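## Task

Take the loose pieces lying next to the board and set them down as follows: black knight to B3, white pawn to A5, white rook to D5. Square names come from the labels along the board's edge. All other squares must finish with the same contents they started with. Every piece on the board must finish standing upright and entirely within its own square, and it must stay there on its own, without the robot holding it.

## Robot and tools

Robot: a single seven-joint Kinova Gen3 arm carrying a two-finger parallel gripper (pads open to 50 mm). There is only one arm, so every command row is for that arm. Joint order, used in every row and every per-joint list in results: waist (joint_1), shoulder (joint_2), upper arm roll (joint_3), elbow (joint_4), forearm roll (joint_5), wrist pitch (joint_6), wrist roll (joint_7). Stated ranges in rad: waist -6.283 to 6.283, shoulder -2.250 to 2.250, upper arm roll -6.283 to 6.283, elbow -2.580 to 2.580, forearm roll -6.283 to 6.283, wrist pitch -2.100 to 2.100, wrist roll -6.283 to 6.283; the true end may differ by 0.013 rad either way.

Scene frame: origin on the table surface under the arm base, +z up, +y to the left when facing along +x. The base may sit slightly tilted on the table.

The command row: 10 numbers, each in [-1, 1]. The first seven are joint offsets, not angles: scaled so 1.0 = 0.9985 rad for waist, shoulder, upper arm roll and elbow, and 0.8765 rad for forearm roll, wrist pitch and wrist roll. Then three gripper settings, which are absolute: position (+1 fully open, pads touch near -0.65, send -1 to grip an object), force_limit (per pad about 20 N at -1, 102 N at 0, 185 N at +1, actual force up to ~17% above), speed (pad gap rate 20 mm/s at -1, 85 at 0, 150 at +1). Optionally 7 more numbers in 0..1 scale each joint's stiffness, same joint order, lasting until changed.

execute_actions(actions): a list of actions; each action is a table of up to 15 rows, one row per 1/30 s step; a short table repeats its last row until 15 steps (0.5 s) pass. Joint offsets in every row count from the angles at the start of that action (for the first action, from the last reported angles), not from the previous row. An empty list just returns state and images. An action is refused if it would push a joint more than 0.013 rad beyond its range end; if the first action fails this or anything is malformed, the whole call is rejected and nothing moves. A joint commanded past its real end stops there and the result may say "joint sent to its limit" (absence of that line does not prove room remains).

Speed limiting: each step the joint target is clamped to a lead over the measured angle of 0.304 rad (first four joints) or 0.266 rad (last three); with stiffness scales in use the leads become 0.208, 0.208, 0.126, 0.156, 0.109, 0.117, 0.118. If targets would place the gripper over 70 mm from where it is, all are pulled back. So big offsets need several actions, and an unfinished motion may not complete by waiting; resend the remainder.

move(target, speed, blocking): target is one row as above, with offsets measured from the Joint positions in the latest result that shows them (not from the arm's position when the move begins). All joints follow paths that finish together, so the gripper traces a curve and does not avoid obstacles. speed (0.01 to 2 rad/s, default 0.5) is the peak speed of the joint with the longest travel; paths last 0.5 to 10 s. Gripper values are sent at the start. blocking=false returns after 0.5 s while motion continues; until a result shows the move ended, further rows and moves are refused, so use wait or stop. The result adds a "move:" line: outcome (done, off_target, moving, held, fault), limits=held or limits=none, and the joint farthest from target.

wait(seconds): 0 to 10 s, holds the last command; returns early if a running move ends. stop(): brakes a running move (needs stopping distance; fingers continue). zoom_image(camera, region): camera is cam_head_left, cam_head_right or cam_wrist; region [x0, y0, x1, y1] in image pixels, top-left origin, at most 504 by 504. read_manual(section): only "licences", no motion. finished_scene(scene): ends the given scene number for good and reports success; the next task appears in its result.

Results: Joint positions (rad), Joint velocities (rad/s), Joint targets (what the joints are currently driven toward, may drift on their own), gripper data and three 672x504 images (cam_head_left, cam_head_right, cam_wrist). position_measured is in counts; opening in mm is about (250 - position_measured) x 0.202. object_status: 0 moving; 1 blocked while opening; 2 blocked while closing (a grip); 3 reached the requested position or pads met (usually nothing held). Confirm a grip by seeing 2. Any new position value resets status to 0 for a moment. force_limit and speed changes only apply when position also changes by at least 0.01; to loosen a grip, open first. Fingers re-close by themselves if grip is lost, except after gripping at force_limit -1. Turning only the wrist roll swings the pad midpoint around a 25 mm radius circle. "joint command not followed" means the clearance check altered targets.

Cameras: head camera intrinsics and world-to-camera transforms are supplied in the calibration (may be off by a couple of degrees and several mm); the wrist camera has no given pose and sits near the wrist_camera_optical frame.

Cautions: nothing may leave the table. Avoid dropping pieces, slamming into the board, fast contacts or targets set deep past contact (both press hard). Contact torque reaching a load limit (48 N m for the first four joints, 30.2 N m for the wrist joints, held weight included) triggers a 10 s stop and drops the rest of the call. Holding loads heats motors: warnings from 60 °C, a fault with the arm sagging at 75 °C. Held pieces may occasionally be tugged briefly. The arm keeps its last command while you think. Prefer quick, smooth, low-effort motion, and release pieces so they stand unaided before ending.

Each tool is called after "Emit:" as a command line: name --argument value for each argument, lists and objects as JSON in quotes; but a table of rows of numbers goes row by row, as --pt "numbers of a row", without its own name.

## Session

Emit:
execute_actions --actions '[]'

Scene clock: 0.00 s.
position_measured=3 object_status=3
Joint names: [waist, shoulder, upper arm roll, elbow, forearm roll, wrist pitch, wrist roll]
Joint positions: [-1.069  0.999 -0.048  1.337  0.616  1.624  1.929]
Joint velocities: [-0.001  0.001 -0.     0.     0.     0.002  0.001]
Motor temperatures (°C, as the motors report them): [34 34 30 29 33 42 38]
Joint targets: [-1.069 0.999 -0.048 1.337 0.616 1.624 1.929]
Joint stiffness scale: [1. 1. 1. 1. 1. 1. 1.]

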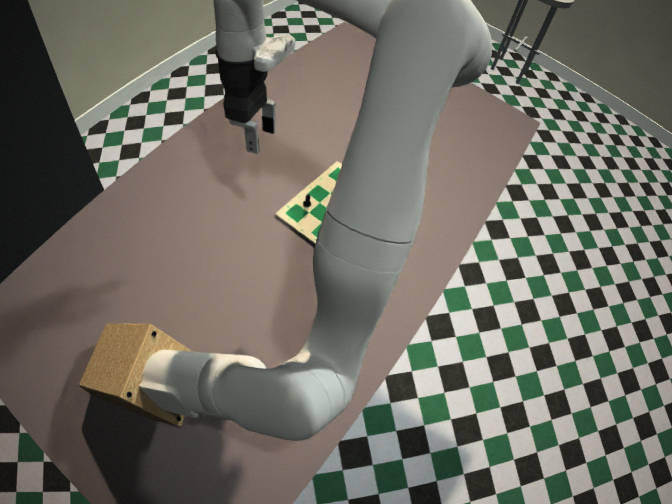

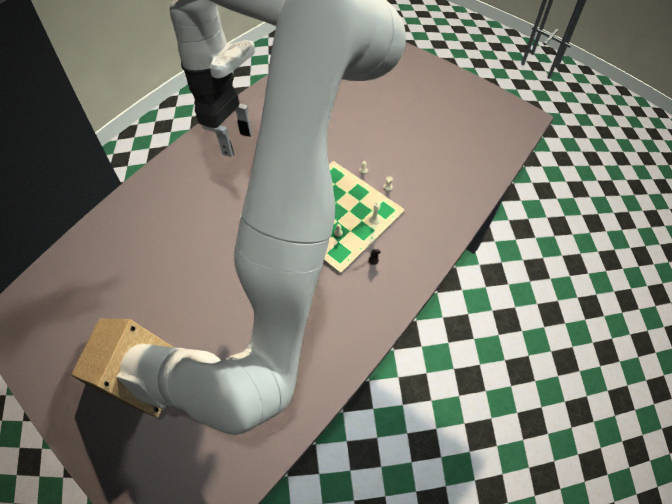

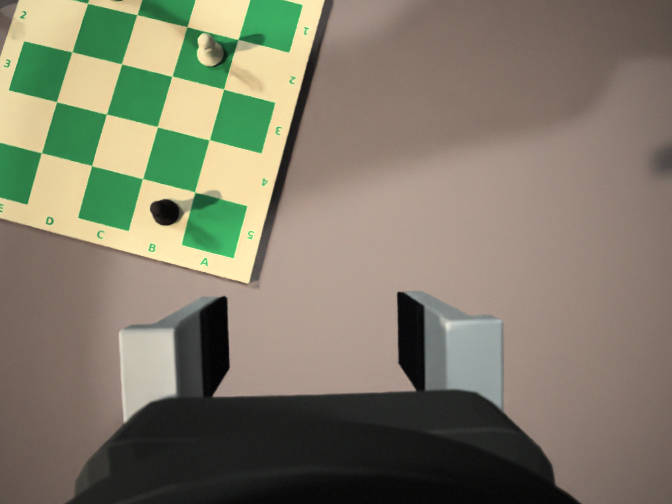

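Emit:
zoom_image --camera "cam_head_right" --region '[290, 140, 430, 290]'

Emit:
zoom_image --camera "cam_head_left" --region '[250, 140, 370, 270]'

Region (290, 140, 430, 290) of cam_head_right's 672x504 image, scaled by 3.360, with more detail than that image has; it fills the left 470 columns of this view, and the rest is white.

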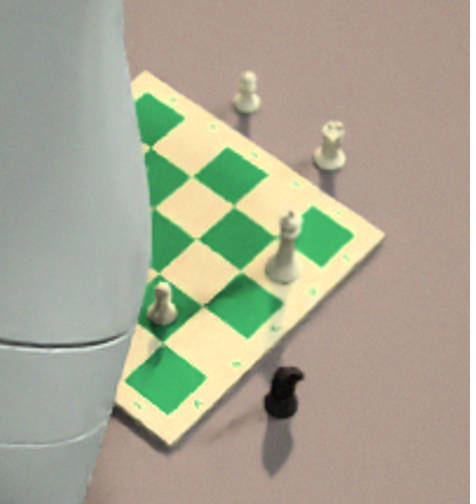

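Region (250, 140, 370, 270) of cam_head_left's 672x504 image, scaled by 3.877, with more detail than that image has; it fills the left 465 columns of this view, and the rest is white.

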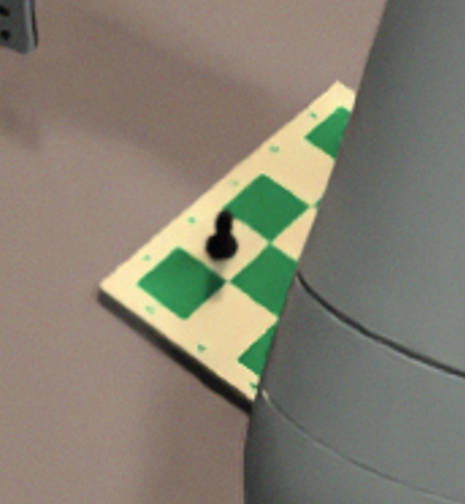

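Emit:
move --target '[0.5826,-0.1606,0.051,-0.3367,0.329,-0.1221,-1,0.4,-0.4,0]' --speed 0.7

Emit:
move --target '[0,0,0,0,0,0,-0.323,0.4,-0.4,0]' --speed 0.7

Scene clock: 16.77 s.
position_measured=92 object_status=3
Joint names: [waist, shoulder, upper arm roll, elbow, forearm roll, wrist pitch, wrist roll]
Joint positions: [-0.491  0.84   0.001  1.004  0.899  1.524  1.061]
Joint velocities: [ 0.002  0.001 -0.     0.002 -0.    -0.     0.001]
Motor temperatures (°C, as the motors report them): [35 34 30 29 33 42 38]
Joint targets: [-0.487 0.838 0.003 1.000 0.905 1.517 1.052]
Joint stiffness scale: [1. 1. 1. 1. 1. 1. 1.]
move: done; limits=none; farthest joint: the wrist roll, 0.009 radians from its target (0.876 radians at the start)

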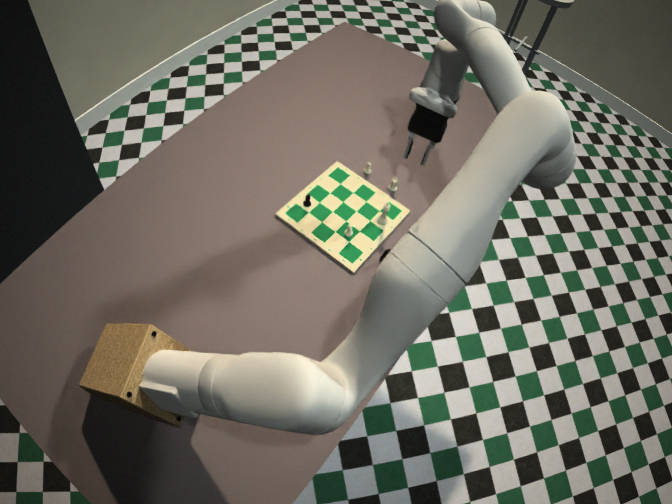

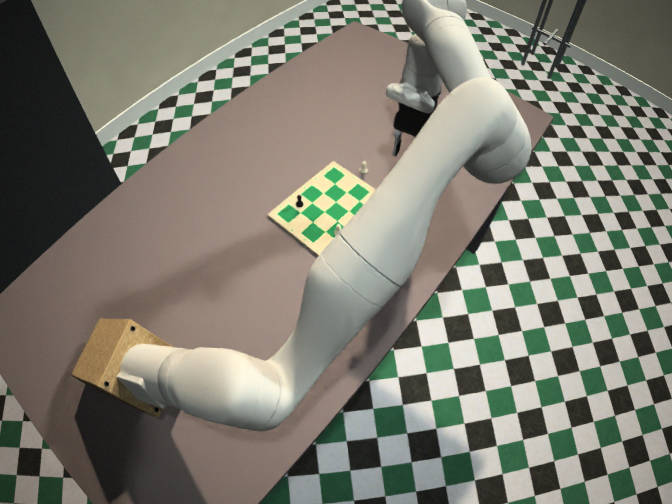

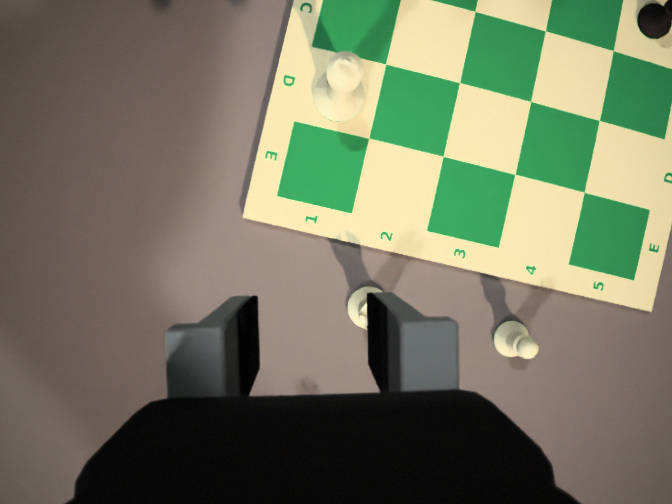

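Scene clock: 17.67 s.
position_measured=92 object_status=3
Joint names: [waist, shoulder, upper arm roll, elbow, forearm roll, wrist pitch, wrist roll]
Joint positions: [-0.491  0.84   0.001  1.004  0.899  1.524  0.787]
Joint velocities: [0.001 0.001 0.001 0.001 0.    0.    0.   ]
Motor temperatures (°C, as the motors report them): [35 34 30 29 33 42 38]
Joint targets: [-0.491 0.840 0.001 1.004 0.899 1.524 0.778]
Joint stiffness scale: [1. 1. 1. 1. 1. 1. 1.]
move: done; limits=none; farthest joint: the wrist roll, 0.010 radians from its target (0.284 radians at the start)

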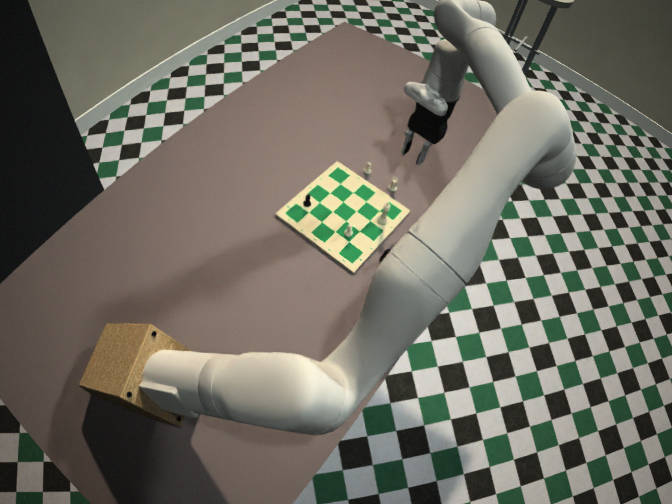

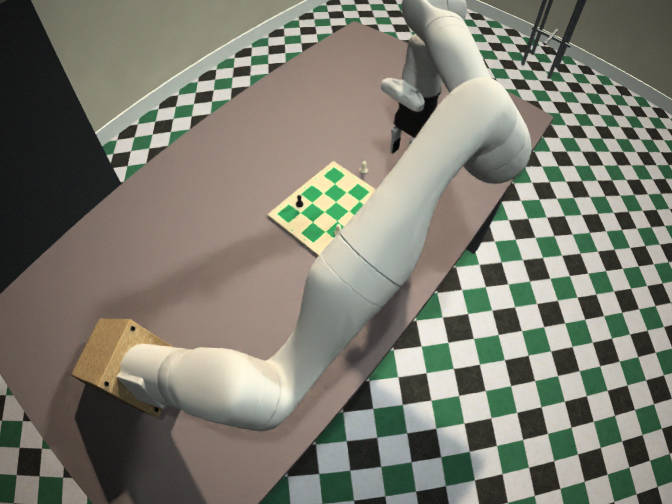

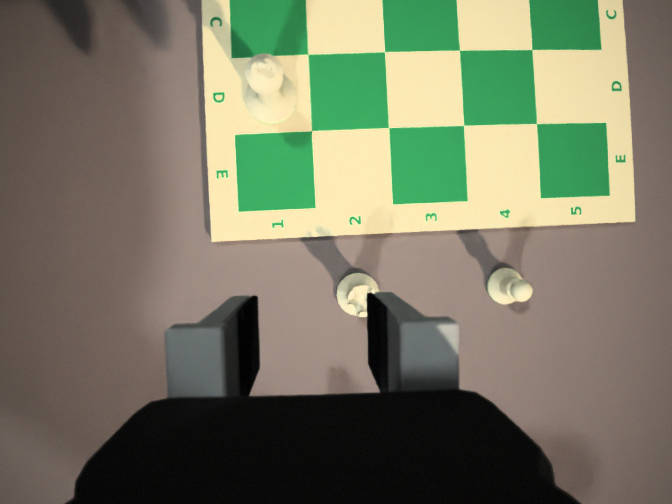

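Emit:
zoom_image --camera "cam_wrist" --region '[220, 110, 560, 340]'

Region (220, 110, 560, 340) of cam_wrist's 672x504 image, scaled by 1.482; it fills the top 341 rows of this view, and the rest is white.

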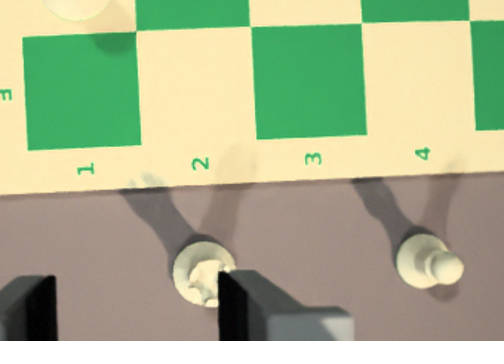

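Emit:
move --target '[0.0769,0.0785,0,0.0411,0.039,-0.1486,-0.062,0.4,-0.4,0]' --speed 0.25

Scene clock: 22.37 s.
position_measured=92 object_status=3
Joint names: [waist, shoulder, upper arm roll, elbow, forearm roll, wrist pitch, wrist roll]
Joint positions: [-0.417  0.916  0.001  1.042  0.927  1.401  0.742]
Joint velocities: [ 0.003  0.002 -0.     0.     0.     0.002  0.   ]
Motor temperatures (°C, as the motors report them): [35 35 30 29 33 42 38]
Joint targets: [-0.414 0.919 0.001 1.045 0.934 1.394 0.733]
Joint stiffness scale: [1. 1. 1. 1. 1. 1. 1.]
move: done; limits=none; farthest joint: the wrist roll, 0.010 radians from its target (0.055 radians at the start)

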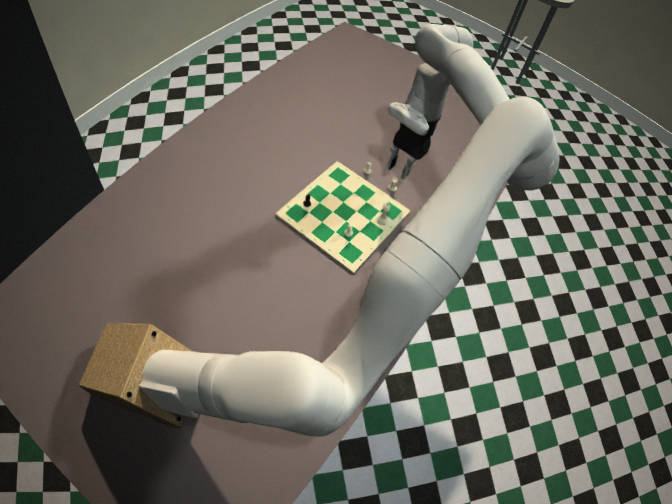

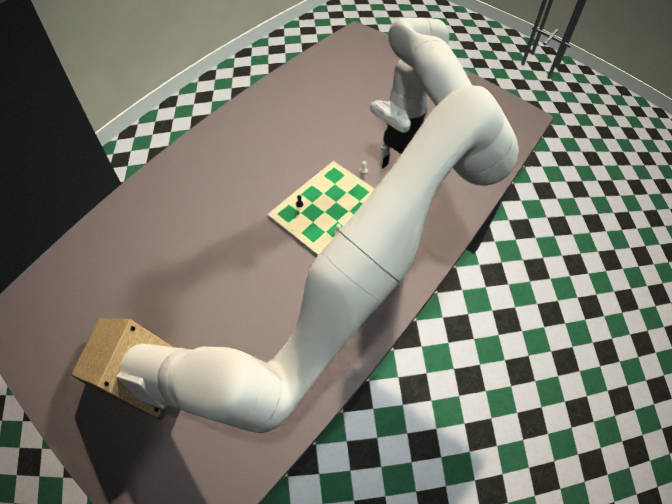

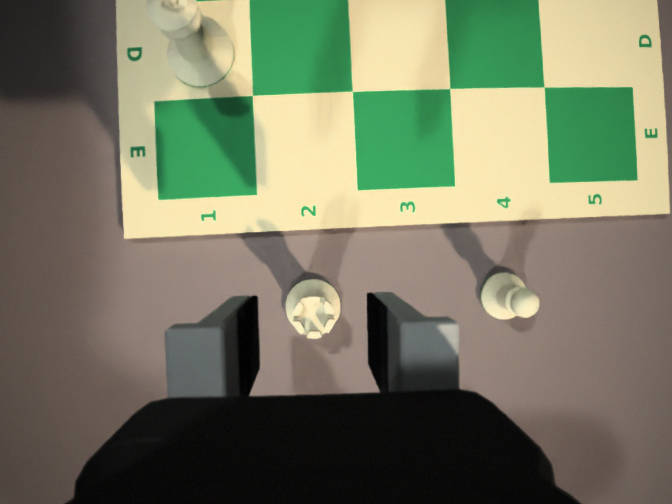

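Emit:
move --target '[0.0598,0.0298,0,0.0368,0.0373,-0.0978,-0.0324,0.4,-0.4,0]' --speed 0.18

Scene clock: 25.87 s.
position_measured=92 object_status=3
Joint names: [waist, shoulder, upper arm roll, elbow, forearm roll, wrist pitch, wrist roll]
Joint positions: [-0.361  0.944  0.001  1.075  0.953  1.323  0.723]
Joint velocities: [ 0.002 -0.001 -0.     0.001  0.    -0.001 -0.   ]
Motor temperatures (°C, as the motors report them): [35 35 30 29 33 42 38]
Joint targets: [-0.357 0.946 0.001 1.078 0.959 1.315 0.714]
Joint stiffness scale: [1. 1. 1. 1. 1. 1. 1.]
move: done; limits=none; farthest joint: the wrist roll, 0.010 radians from its target (0.029 radians at the start)

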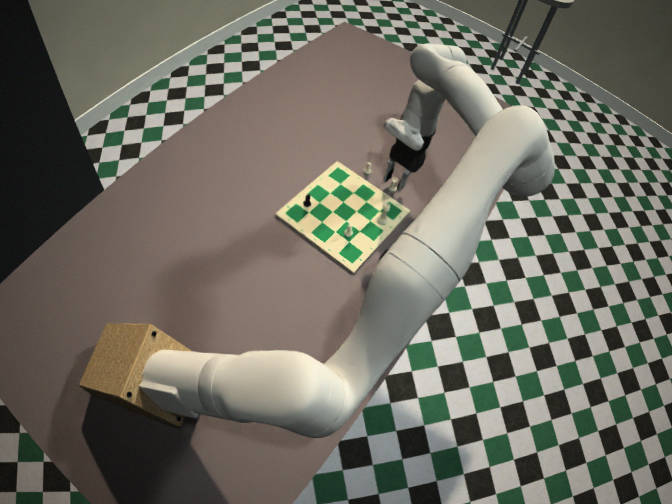

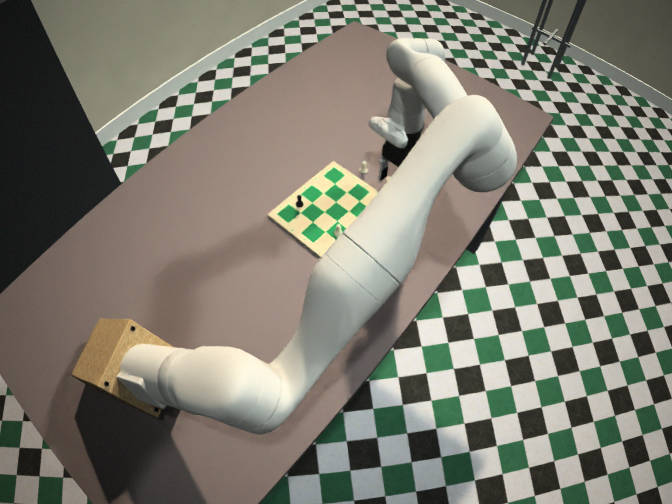

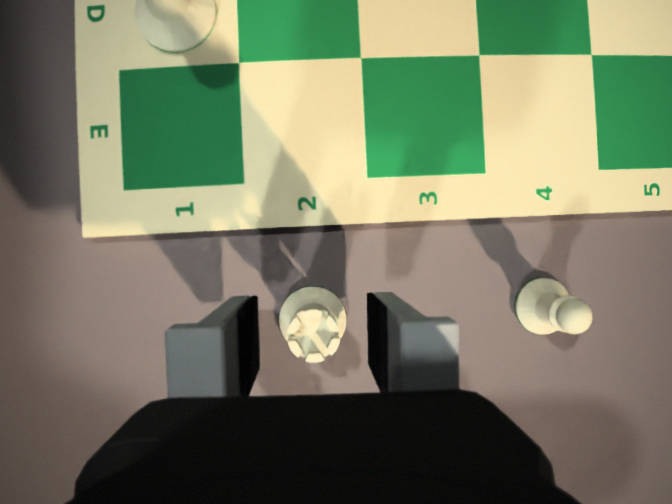

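Emit:
execute_actions --actions '[[[0,0,0,0,0,0,0,-1,-0.4,0]]]'

Emit:
move --target '[-0.044,-0.024,0,-0.027,-0.031,0.071,0.027,-1,-0.4,0]' --speed 0.2

Scene clock: 30.50 s.
position_measured=189 object_status=2
Joint names: [waist, shoulder, upper arm roll, elbow, forearm roll, wrist pitch, wrist roll]
Joint positions: [-0.36   0.944  0.001  1.075  0.953  1.323  0.723]
Joint velocities: [-0.001  0.    -0.    -0.     0.     0.001 -0.001]
Motor temperatures (°C, as the motors report them): [35 35 30 29 33 42 38]
Joint targets: [-0.361 0.944 0.001 1.075 0.953 1.323 0.723]
Joint stiffness scale: [1. 1. 1. 1. 1. 1. 1.]

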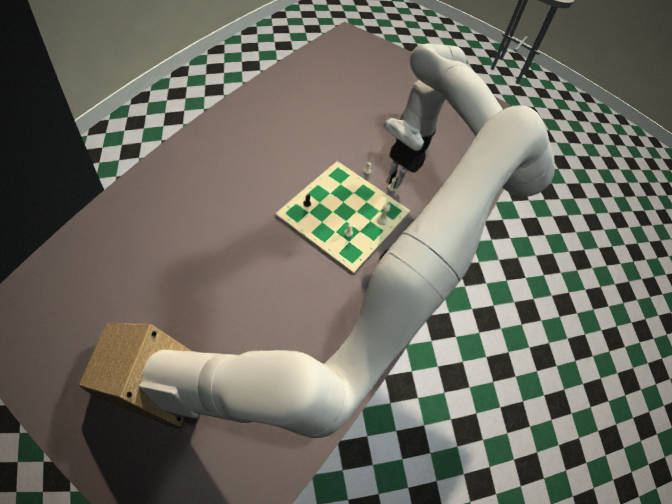

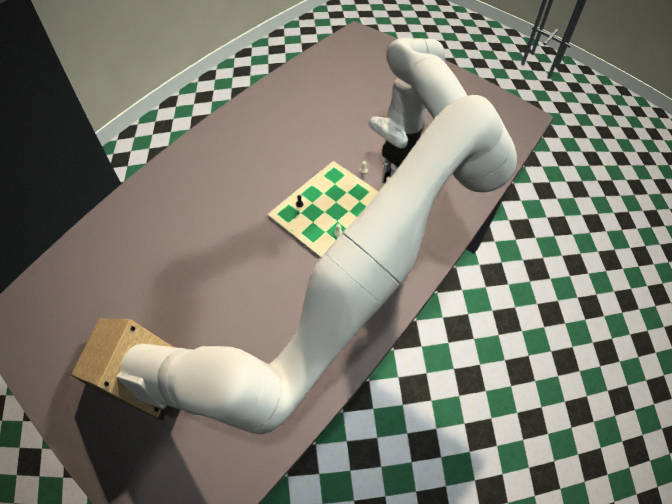

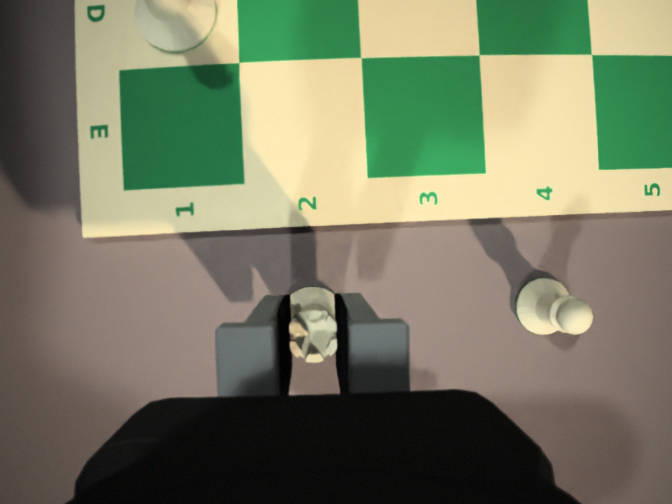

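Scene clock: 31.37 s.
position_measured=189 object_status=2
Joint names: [waist, shoulder, upper arm roll, elbow, forearm roll, wrist pitch, wrist roll]
Joint positions: [-0.401  0.922  0.001  1.052  0.932  1.378  0.738]
Joint velocities: [-0.003 -0.002  0.    -0.    -0.    -0.     0.001]
Motor temperatures (°C, as the motors report them): [35 35 30 29 33 42 38]
Joint targets: [-0.404 0.920 0.001 1.048 0.925 1.385 0.747]
Joint stiffness scale: [1. 1. 1. 1. 1. 1. 1.]
move: done; limits=none; farthest joint: the wrist roll, 0.009 radians from its target (0.024 radians at the start)

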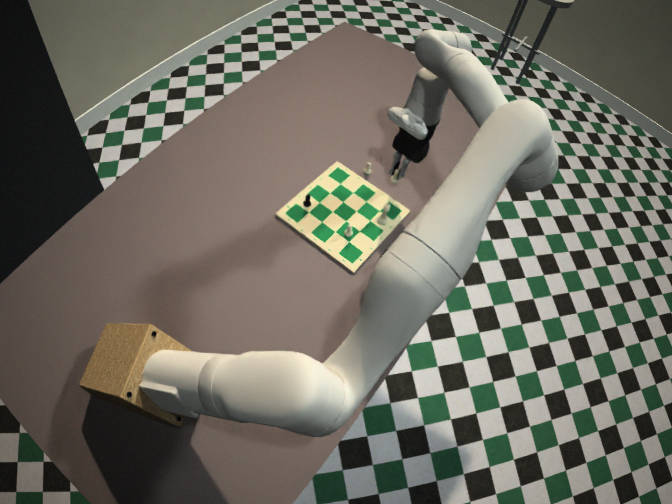

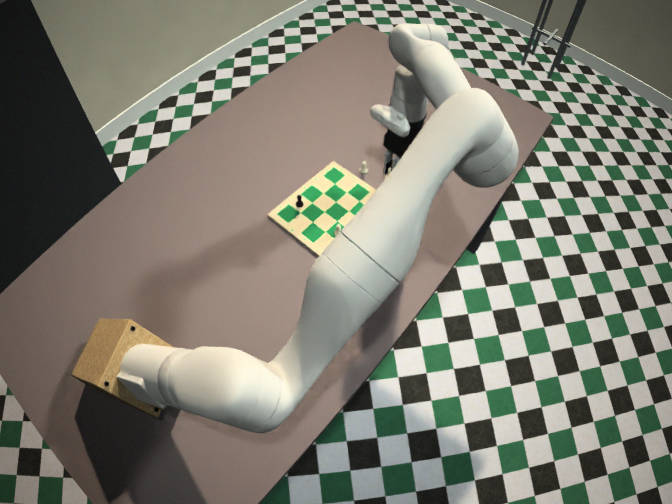

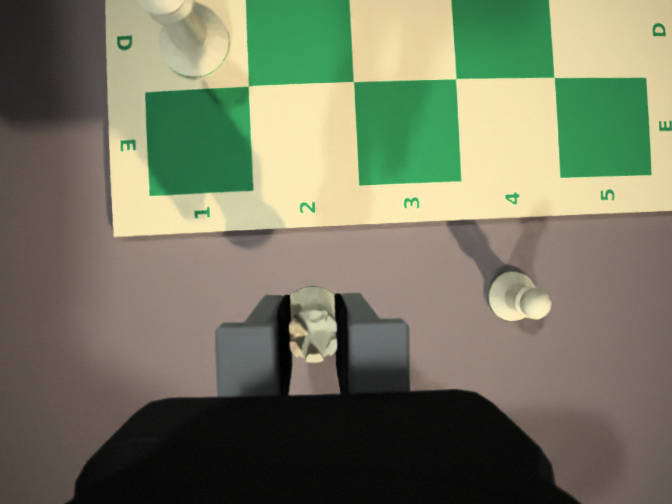

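Emit:
move --target '[-0.1432,0.1177,0,0.2346,0.022,-0.1334,-0.4212,-1,-0.4,0]' --speed 0.4

Scene clock: 33.83 s.
position_measured=189 object_status=2
Joint names: [waist, shoulder, upper arm roll, elbow, forearm roll, wrist pitch, wrist roll]
Joint positions: [-0.541  1.037  0.001  1.283  0.945  1.268  0.378]
Joint velocities: [-0.002  0.    -0.     0.002  0.001  0.001  0.001]
Motor temperatures (°C, as the motors report them): [35 35 30 29 33 42 38]
Joint targets: [-0.544 1.040 0.001 1.286 0.951 1.261 0.368]
Joint stiffness scale: [1. 1. 1. 1. 1. 1. 1.]
move: done; limits=none; farthest joint: the wrist roll, 0.009 radians from its target (0.369 radians at the start)

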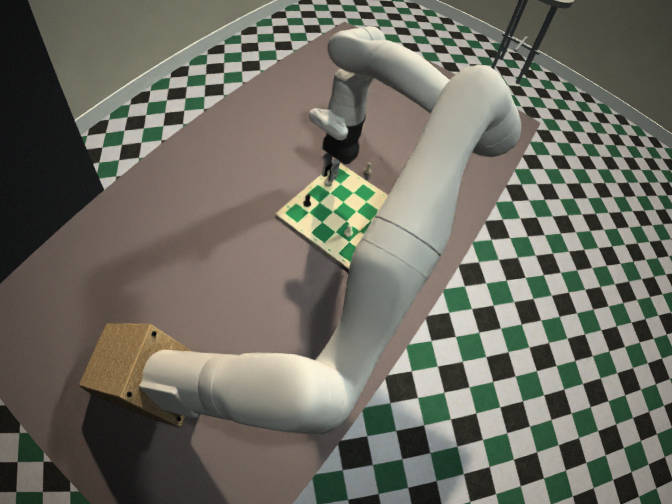

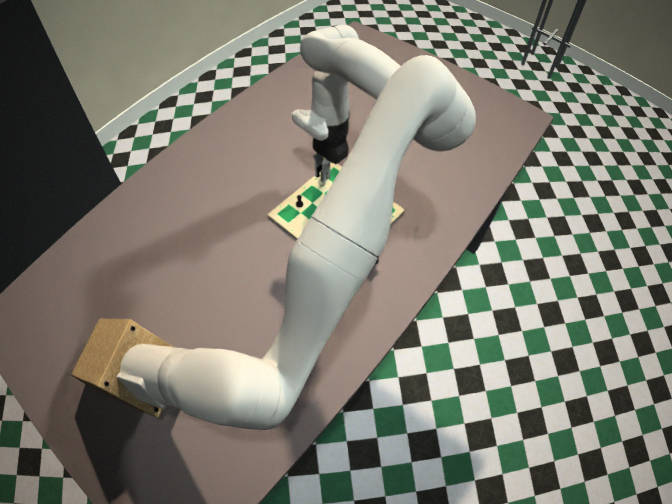

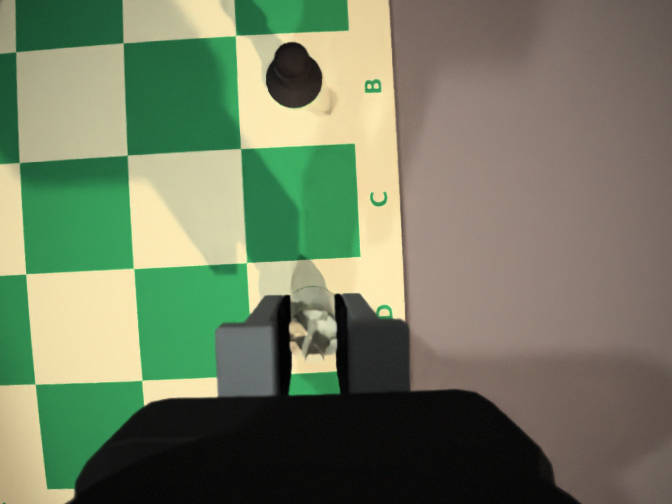

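Emit:
move --target '[0.0173,0.0058,0,0.0128,0.0199,-0.0263,-0.016,-1,-0.4,0]' --speed 0.04

Scene clock: 37.23 s.
position_measured=189 object_status=2
Joint names: [waist, shoulder, upper arm roll, elbow, forearm roll, wrist pitch, wrist roll]
Joint positions: [-0.528  1.04   0.001  1.291  0.955  1.253  0.373]
Joint velocities: [ 0.003  0.001  0.    -0.001 -0.    -0.001  0.   ]
Motor temperatures (°C, as the motors report them): [35 35 30 29 33 42 38]
Joint targets: [-0.524 1.043 0.001 1.295 0.962 1.245 0.364]
Joint stiffness scale: [1. 1. 1. 1. 1. 1. 1.]
move: done; limits=none; farthest joint: the wrist roll, 0.009 radians from its target (0.014 radians at the start)

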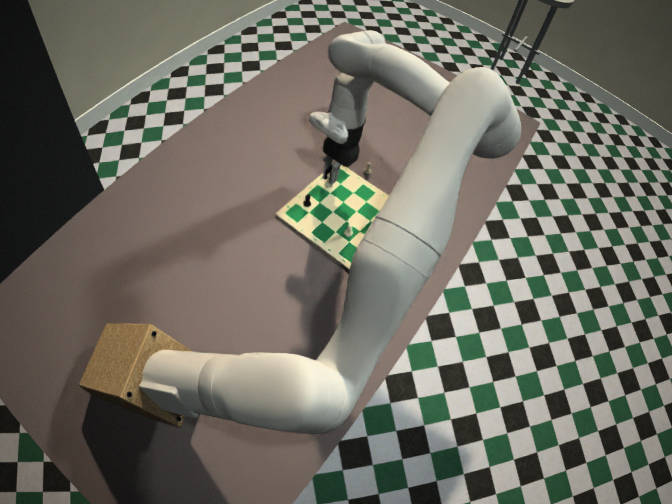

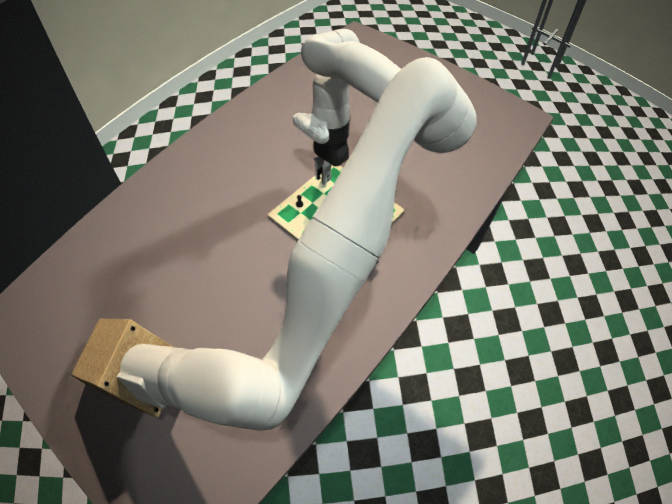

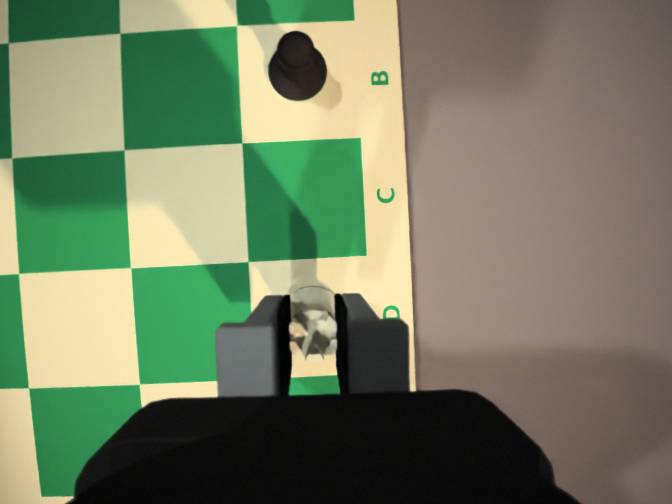

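Emit:
execute_actions --actions '[[[0.0045,0.0033,0,0.0043,0.008,-0.0095,-0.01,-1,-0.4,0],[0.005,0.0036,0,0.0046,0.0085,-0.010,-0.01,-1,-0.4,0],[0.0055,0.004,0,0.005,0.009,-0.011,-0.01,-1,-0.4,0],[0.0055,0.004,0,0.005,0.009,-0.011,-0.01,-1,-0.4,0],[0.0055,0.004,0,0.005,0.009,-0.011,-0.01,-1,-0.4,0],[0.0055,0.004,0,0.005,0.009,-0.011,-0.01,-1,-0.4,0],[0.0055,0.004,0,0.005,0.009,-0.011,-0.01,-1,-0.4,0],[0.0055,0.004,0,0.005,0.009,-0.011,-0.01,-1,-0.4,0],[0.003,0.002,0,0.003,0.005,-0.005,-0.005,0.4,-0.4,0]]]'

Scene clock: 38.87 s.
position_measured=96 object_status=0
Joint names: [waist, shoulder, upper arm roll, elbow, forearm roll, wrist pitch, wrist roll]
Joint positions: [-0.528  1.04   0.001  1.292  0.955  1.252  0.373]
Joint velocities: [-0.001 -0.     0.     0.    -0.    -0.001  0.001]
Motor temperatures (°C, as the motors report them): [35 35 30 29 33 42 38]
Joint targets: [-0.525 1.042 0.001 1.294 0.959 1.248 0.369]
Joint stiffness scale: [1. 1. 1. 1. 1. 1. 1.]

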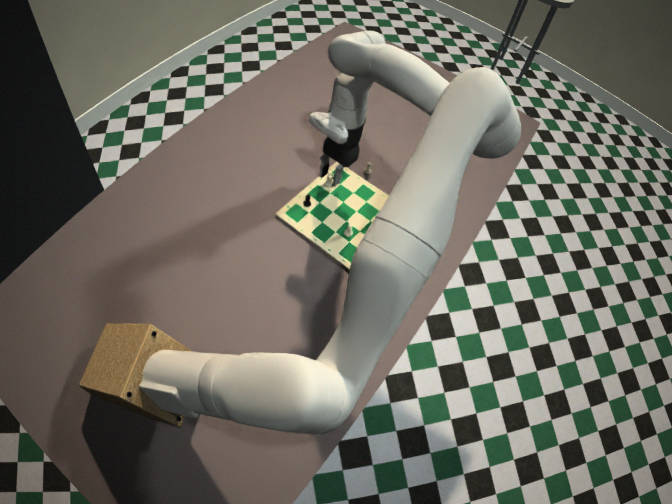

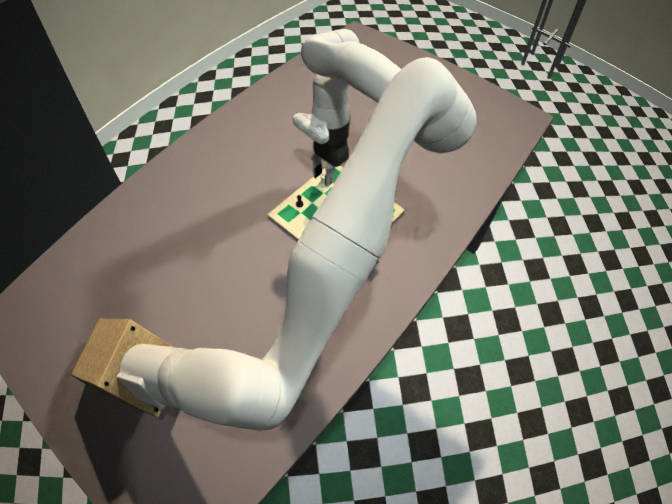

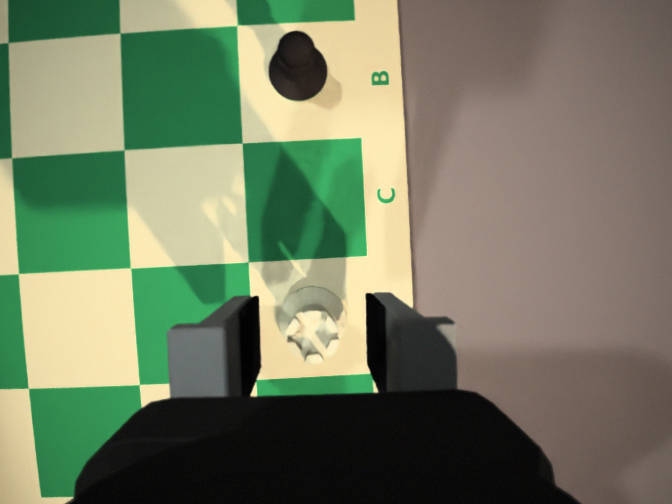

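Emit:
move --target '[-0.042,-0.026,0,-0.023,-0.045,0.063,0.0325,0.4,-0.4,0]' --speed 0.2

Scene clock: 43.57 s.
position_measured=92 object_status=3
Joint names: [waist, shoulder, upper arm roll, elbow, forearm roll, wrist pitch, wrist roll]
Joint positions: [-0.567  1.017  0.001  1.272  0.923  1.3    0.392]
Joint velocities: [-0.003 -0.002 -0.    -0.001 -0.     0.002 -0.001]
Motor temperatures (°C, as the motors report them): [35 35 30 29 33 42 38]
Joint targets: [-0.570 1.014 0.001 1.269 0.916 1.307 0.401]
Joint stiffness scale: [1. 1. 1. 1. 1. 1. 1.]
move: done; limits=none; farthest joint: the wrist roll, 0.009 radians from its target (0.029 radians at the start)

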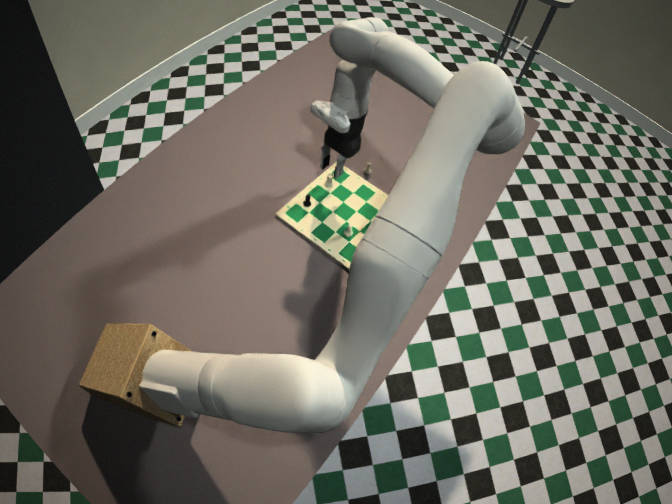

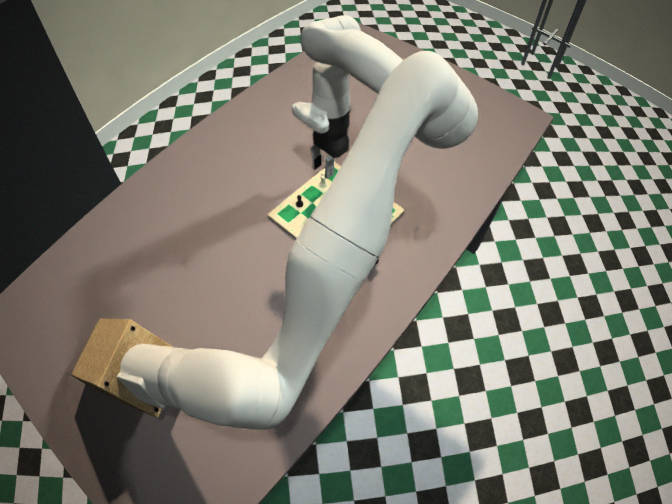

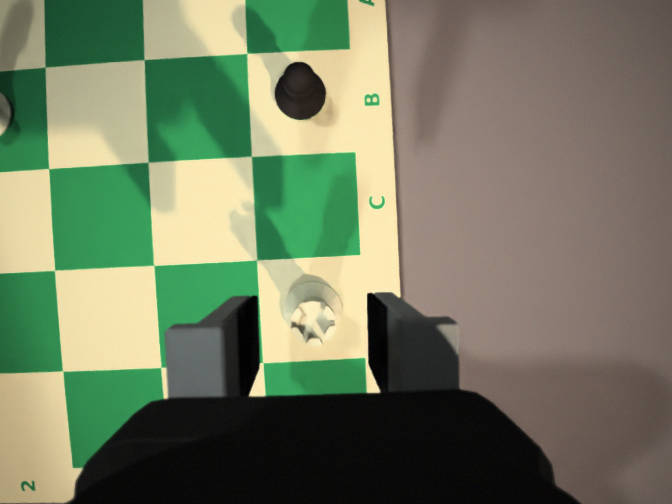

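Emit:
move --target '[0.1048,0.0621,0,-0.38,-0.0191,0.1527,0.3657,0.4,-0.4,0]' --speed 0.5

Scene clock: 45.43 s.
position_measured=92 object_status=3
Joint names: [waist, shoulder, upper arm roll, elbow, forearm roll, wrist pitch, wrist roll]
Joint positions: [-0.465  1.076  0.001  0.896  0.913  1.427  0.703]
Joint velocities: [ 0.002  0.002  0.    -0.002 -0.     0.001  0.   ]
Motor temperatures (°C, as the motors report them): [35 35 30 29 33 42 38]
Joint targets: [-0.462 1.079 0.001 0.893 0.906 1.434 0.713]
Joint stiffness scale: [1. 1. 1. 1. 1. 1. 1.]
move: done; limits=none; farthest joint: the wrist roll, 0.009 radians from its target (0.320 radians at the start)

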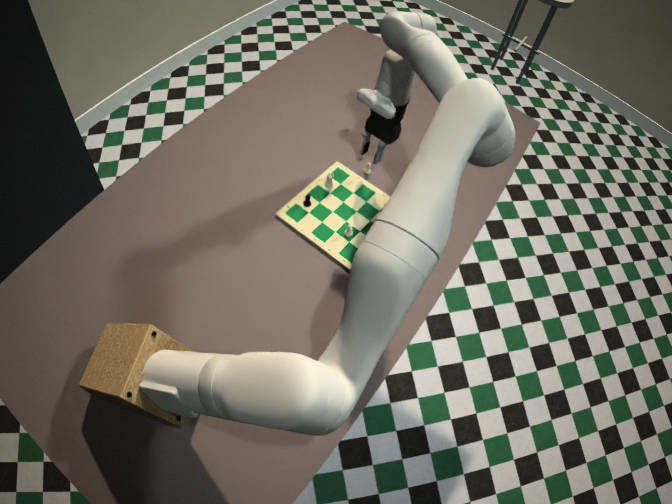

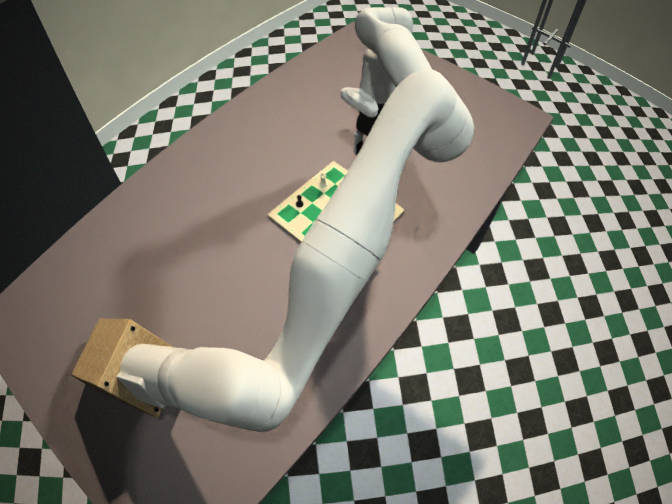

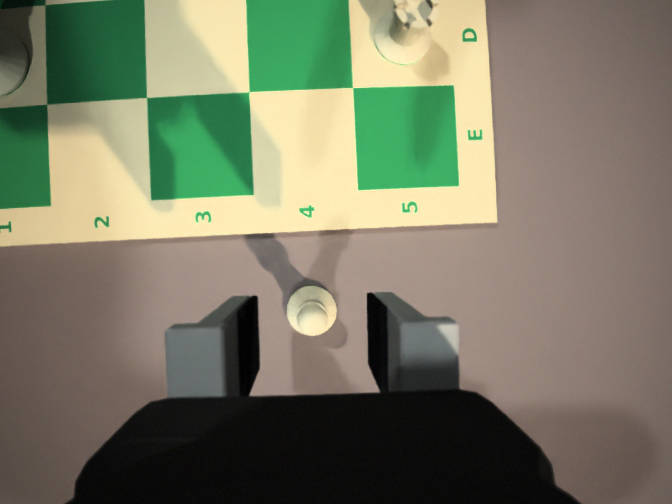

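Emit:
move --target '[0.0474,0.0227,0,0.0346,0.0329,-0.0808,-0.0301,0.4,-0.4,0]' --speed 0.16

Scene clock: 48.33 s.
position_measured=92 object_status=3
Joint names: [waist, shoulder, upper arm roll, elbow, forearm roll, wrist pitch, wrist roll]
Joint positions: [-0.421  1.097  0.001  0.927  0.935  1.363  0.686]
Joint velocities: [ 0.002  0.001  0.     0.001 -0.     0.     0.001]
Motor temperatures (°C, as the motors report them): [35 35 30 29 33 42 38]
Joint targets: [-0.418 1.099 0.001 0.930 0.942 1.356 0.677]
Joint stiffness scale: [1. 1. 1. 1. 1. 1. 1.]
move: done; limits=none; farthest joint: the wrist roll, 0.010 radians from its target (0.027 radians at the start)

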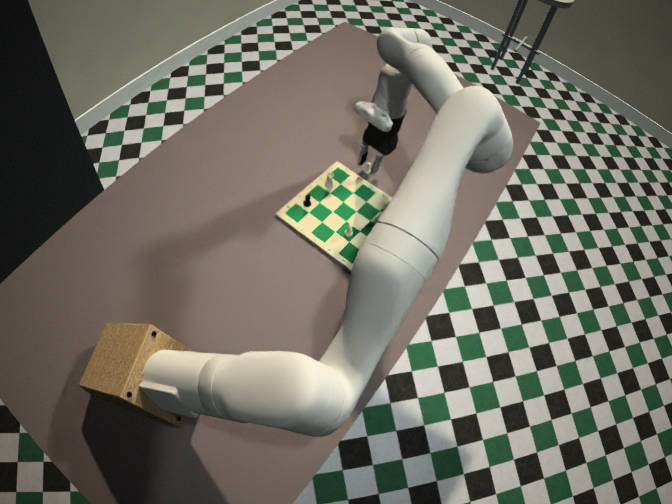

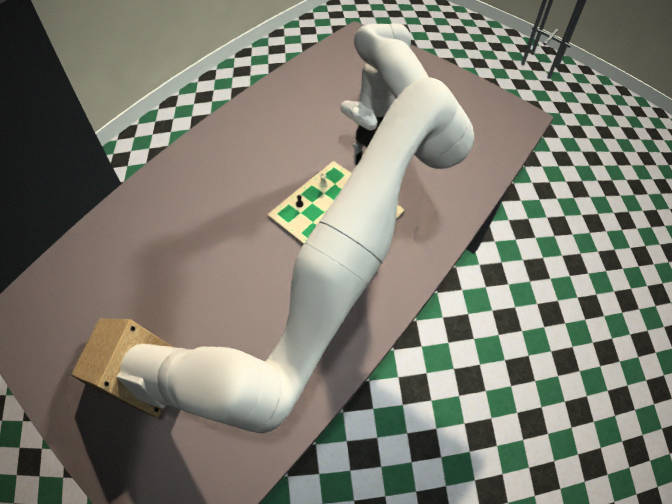

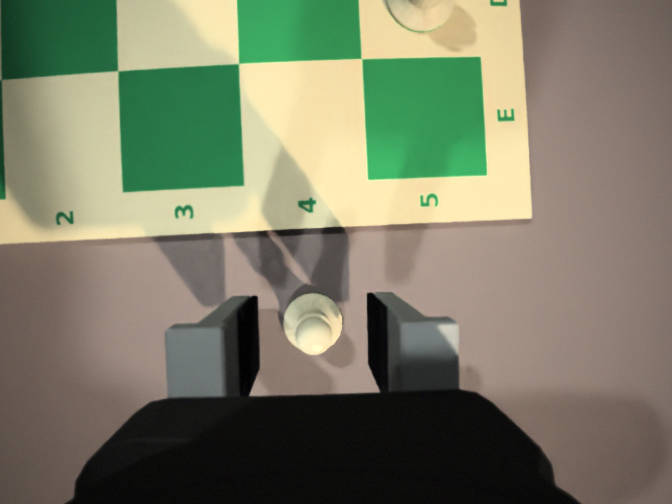

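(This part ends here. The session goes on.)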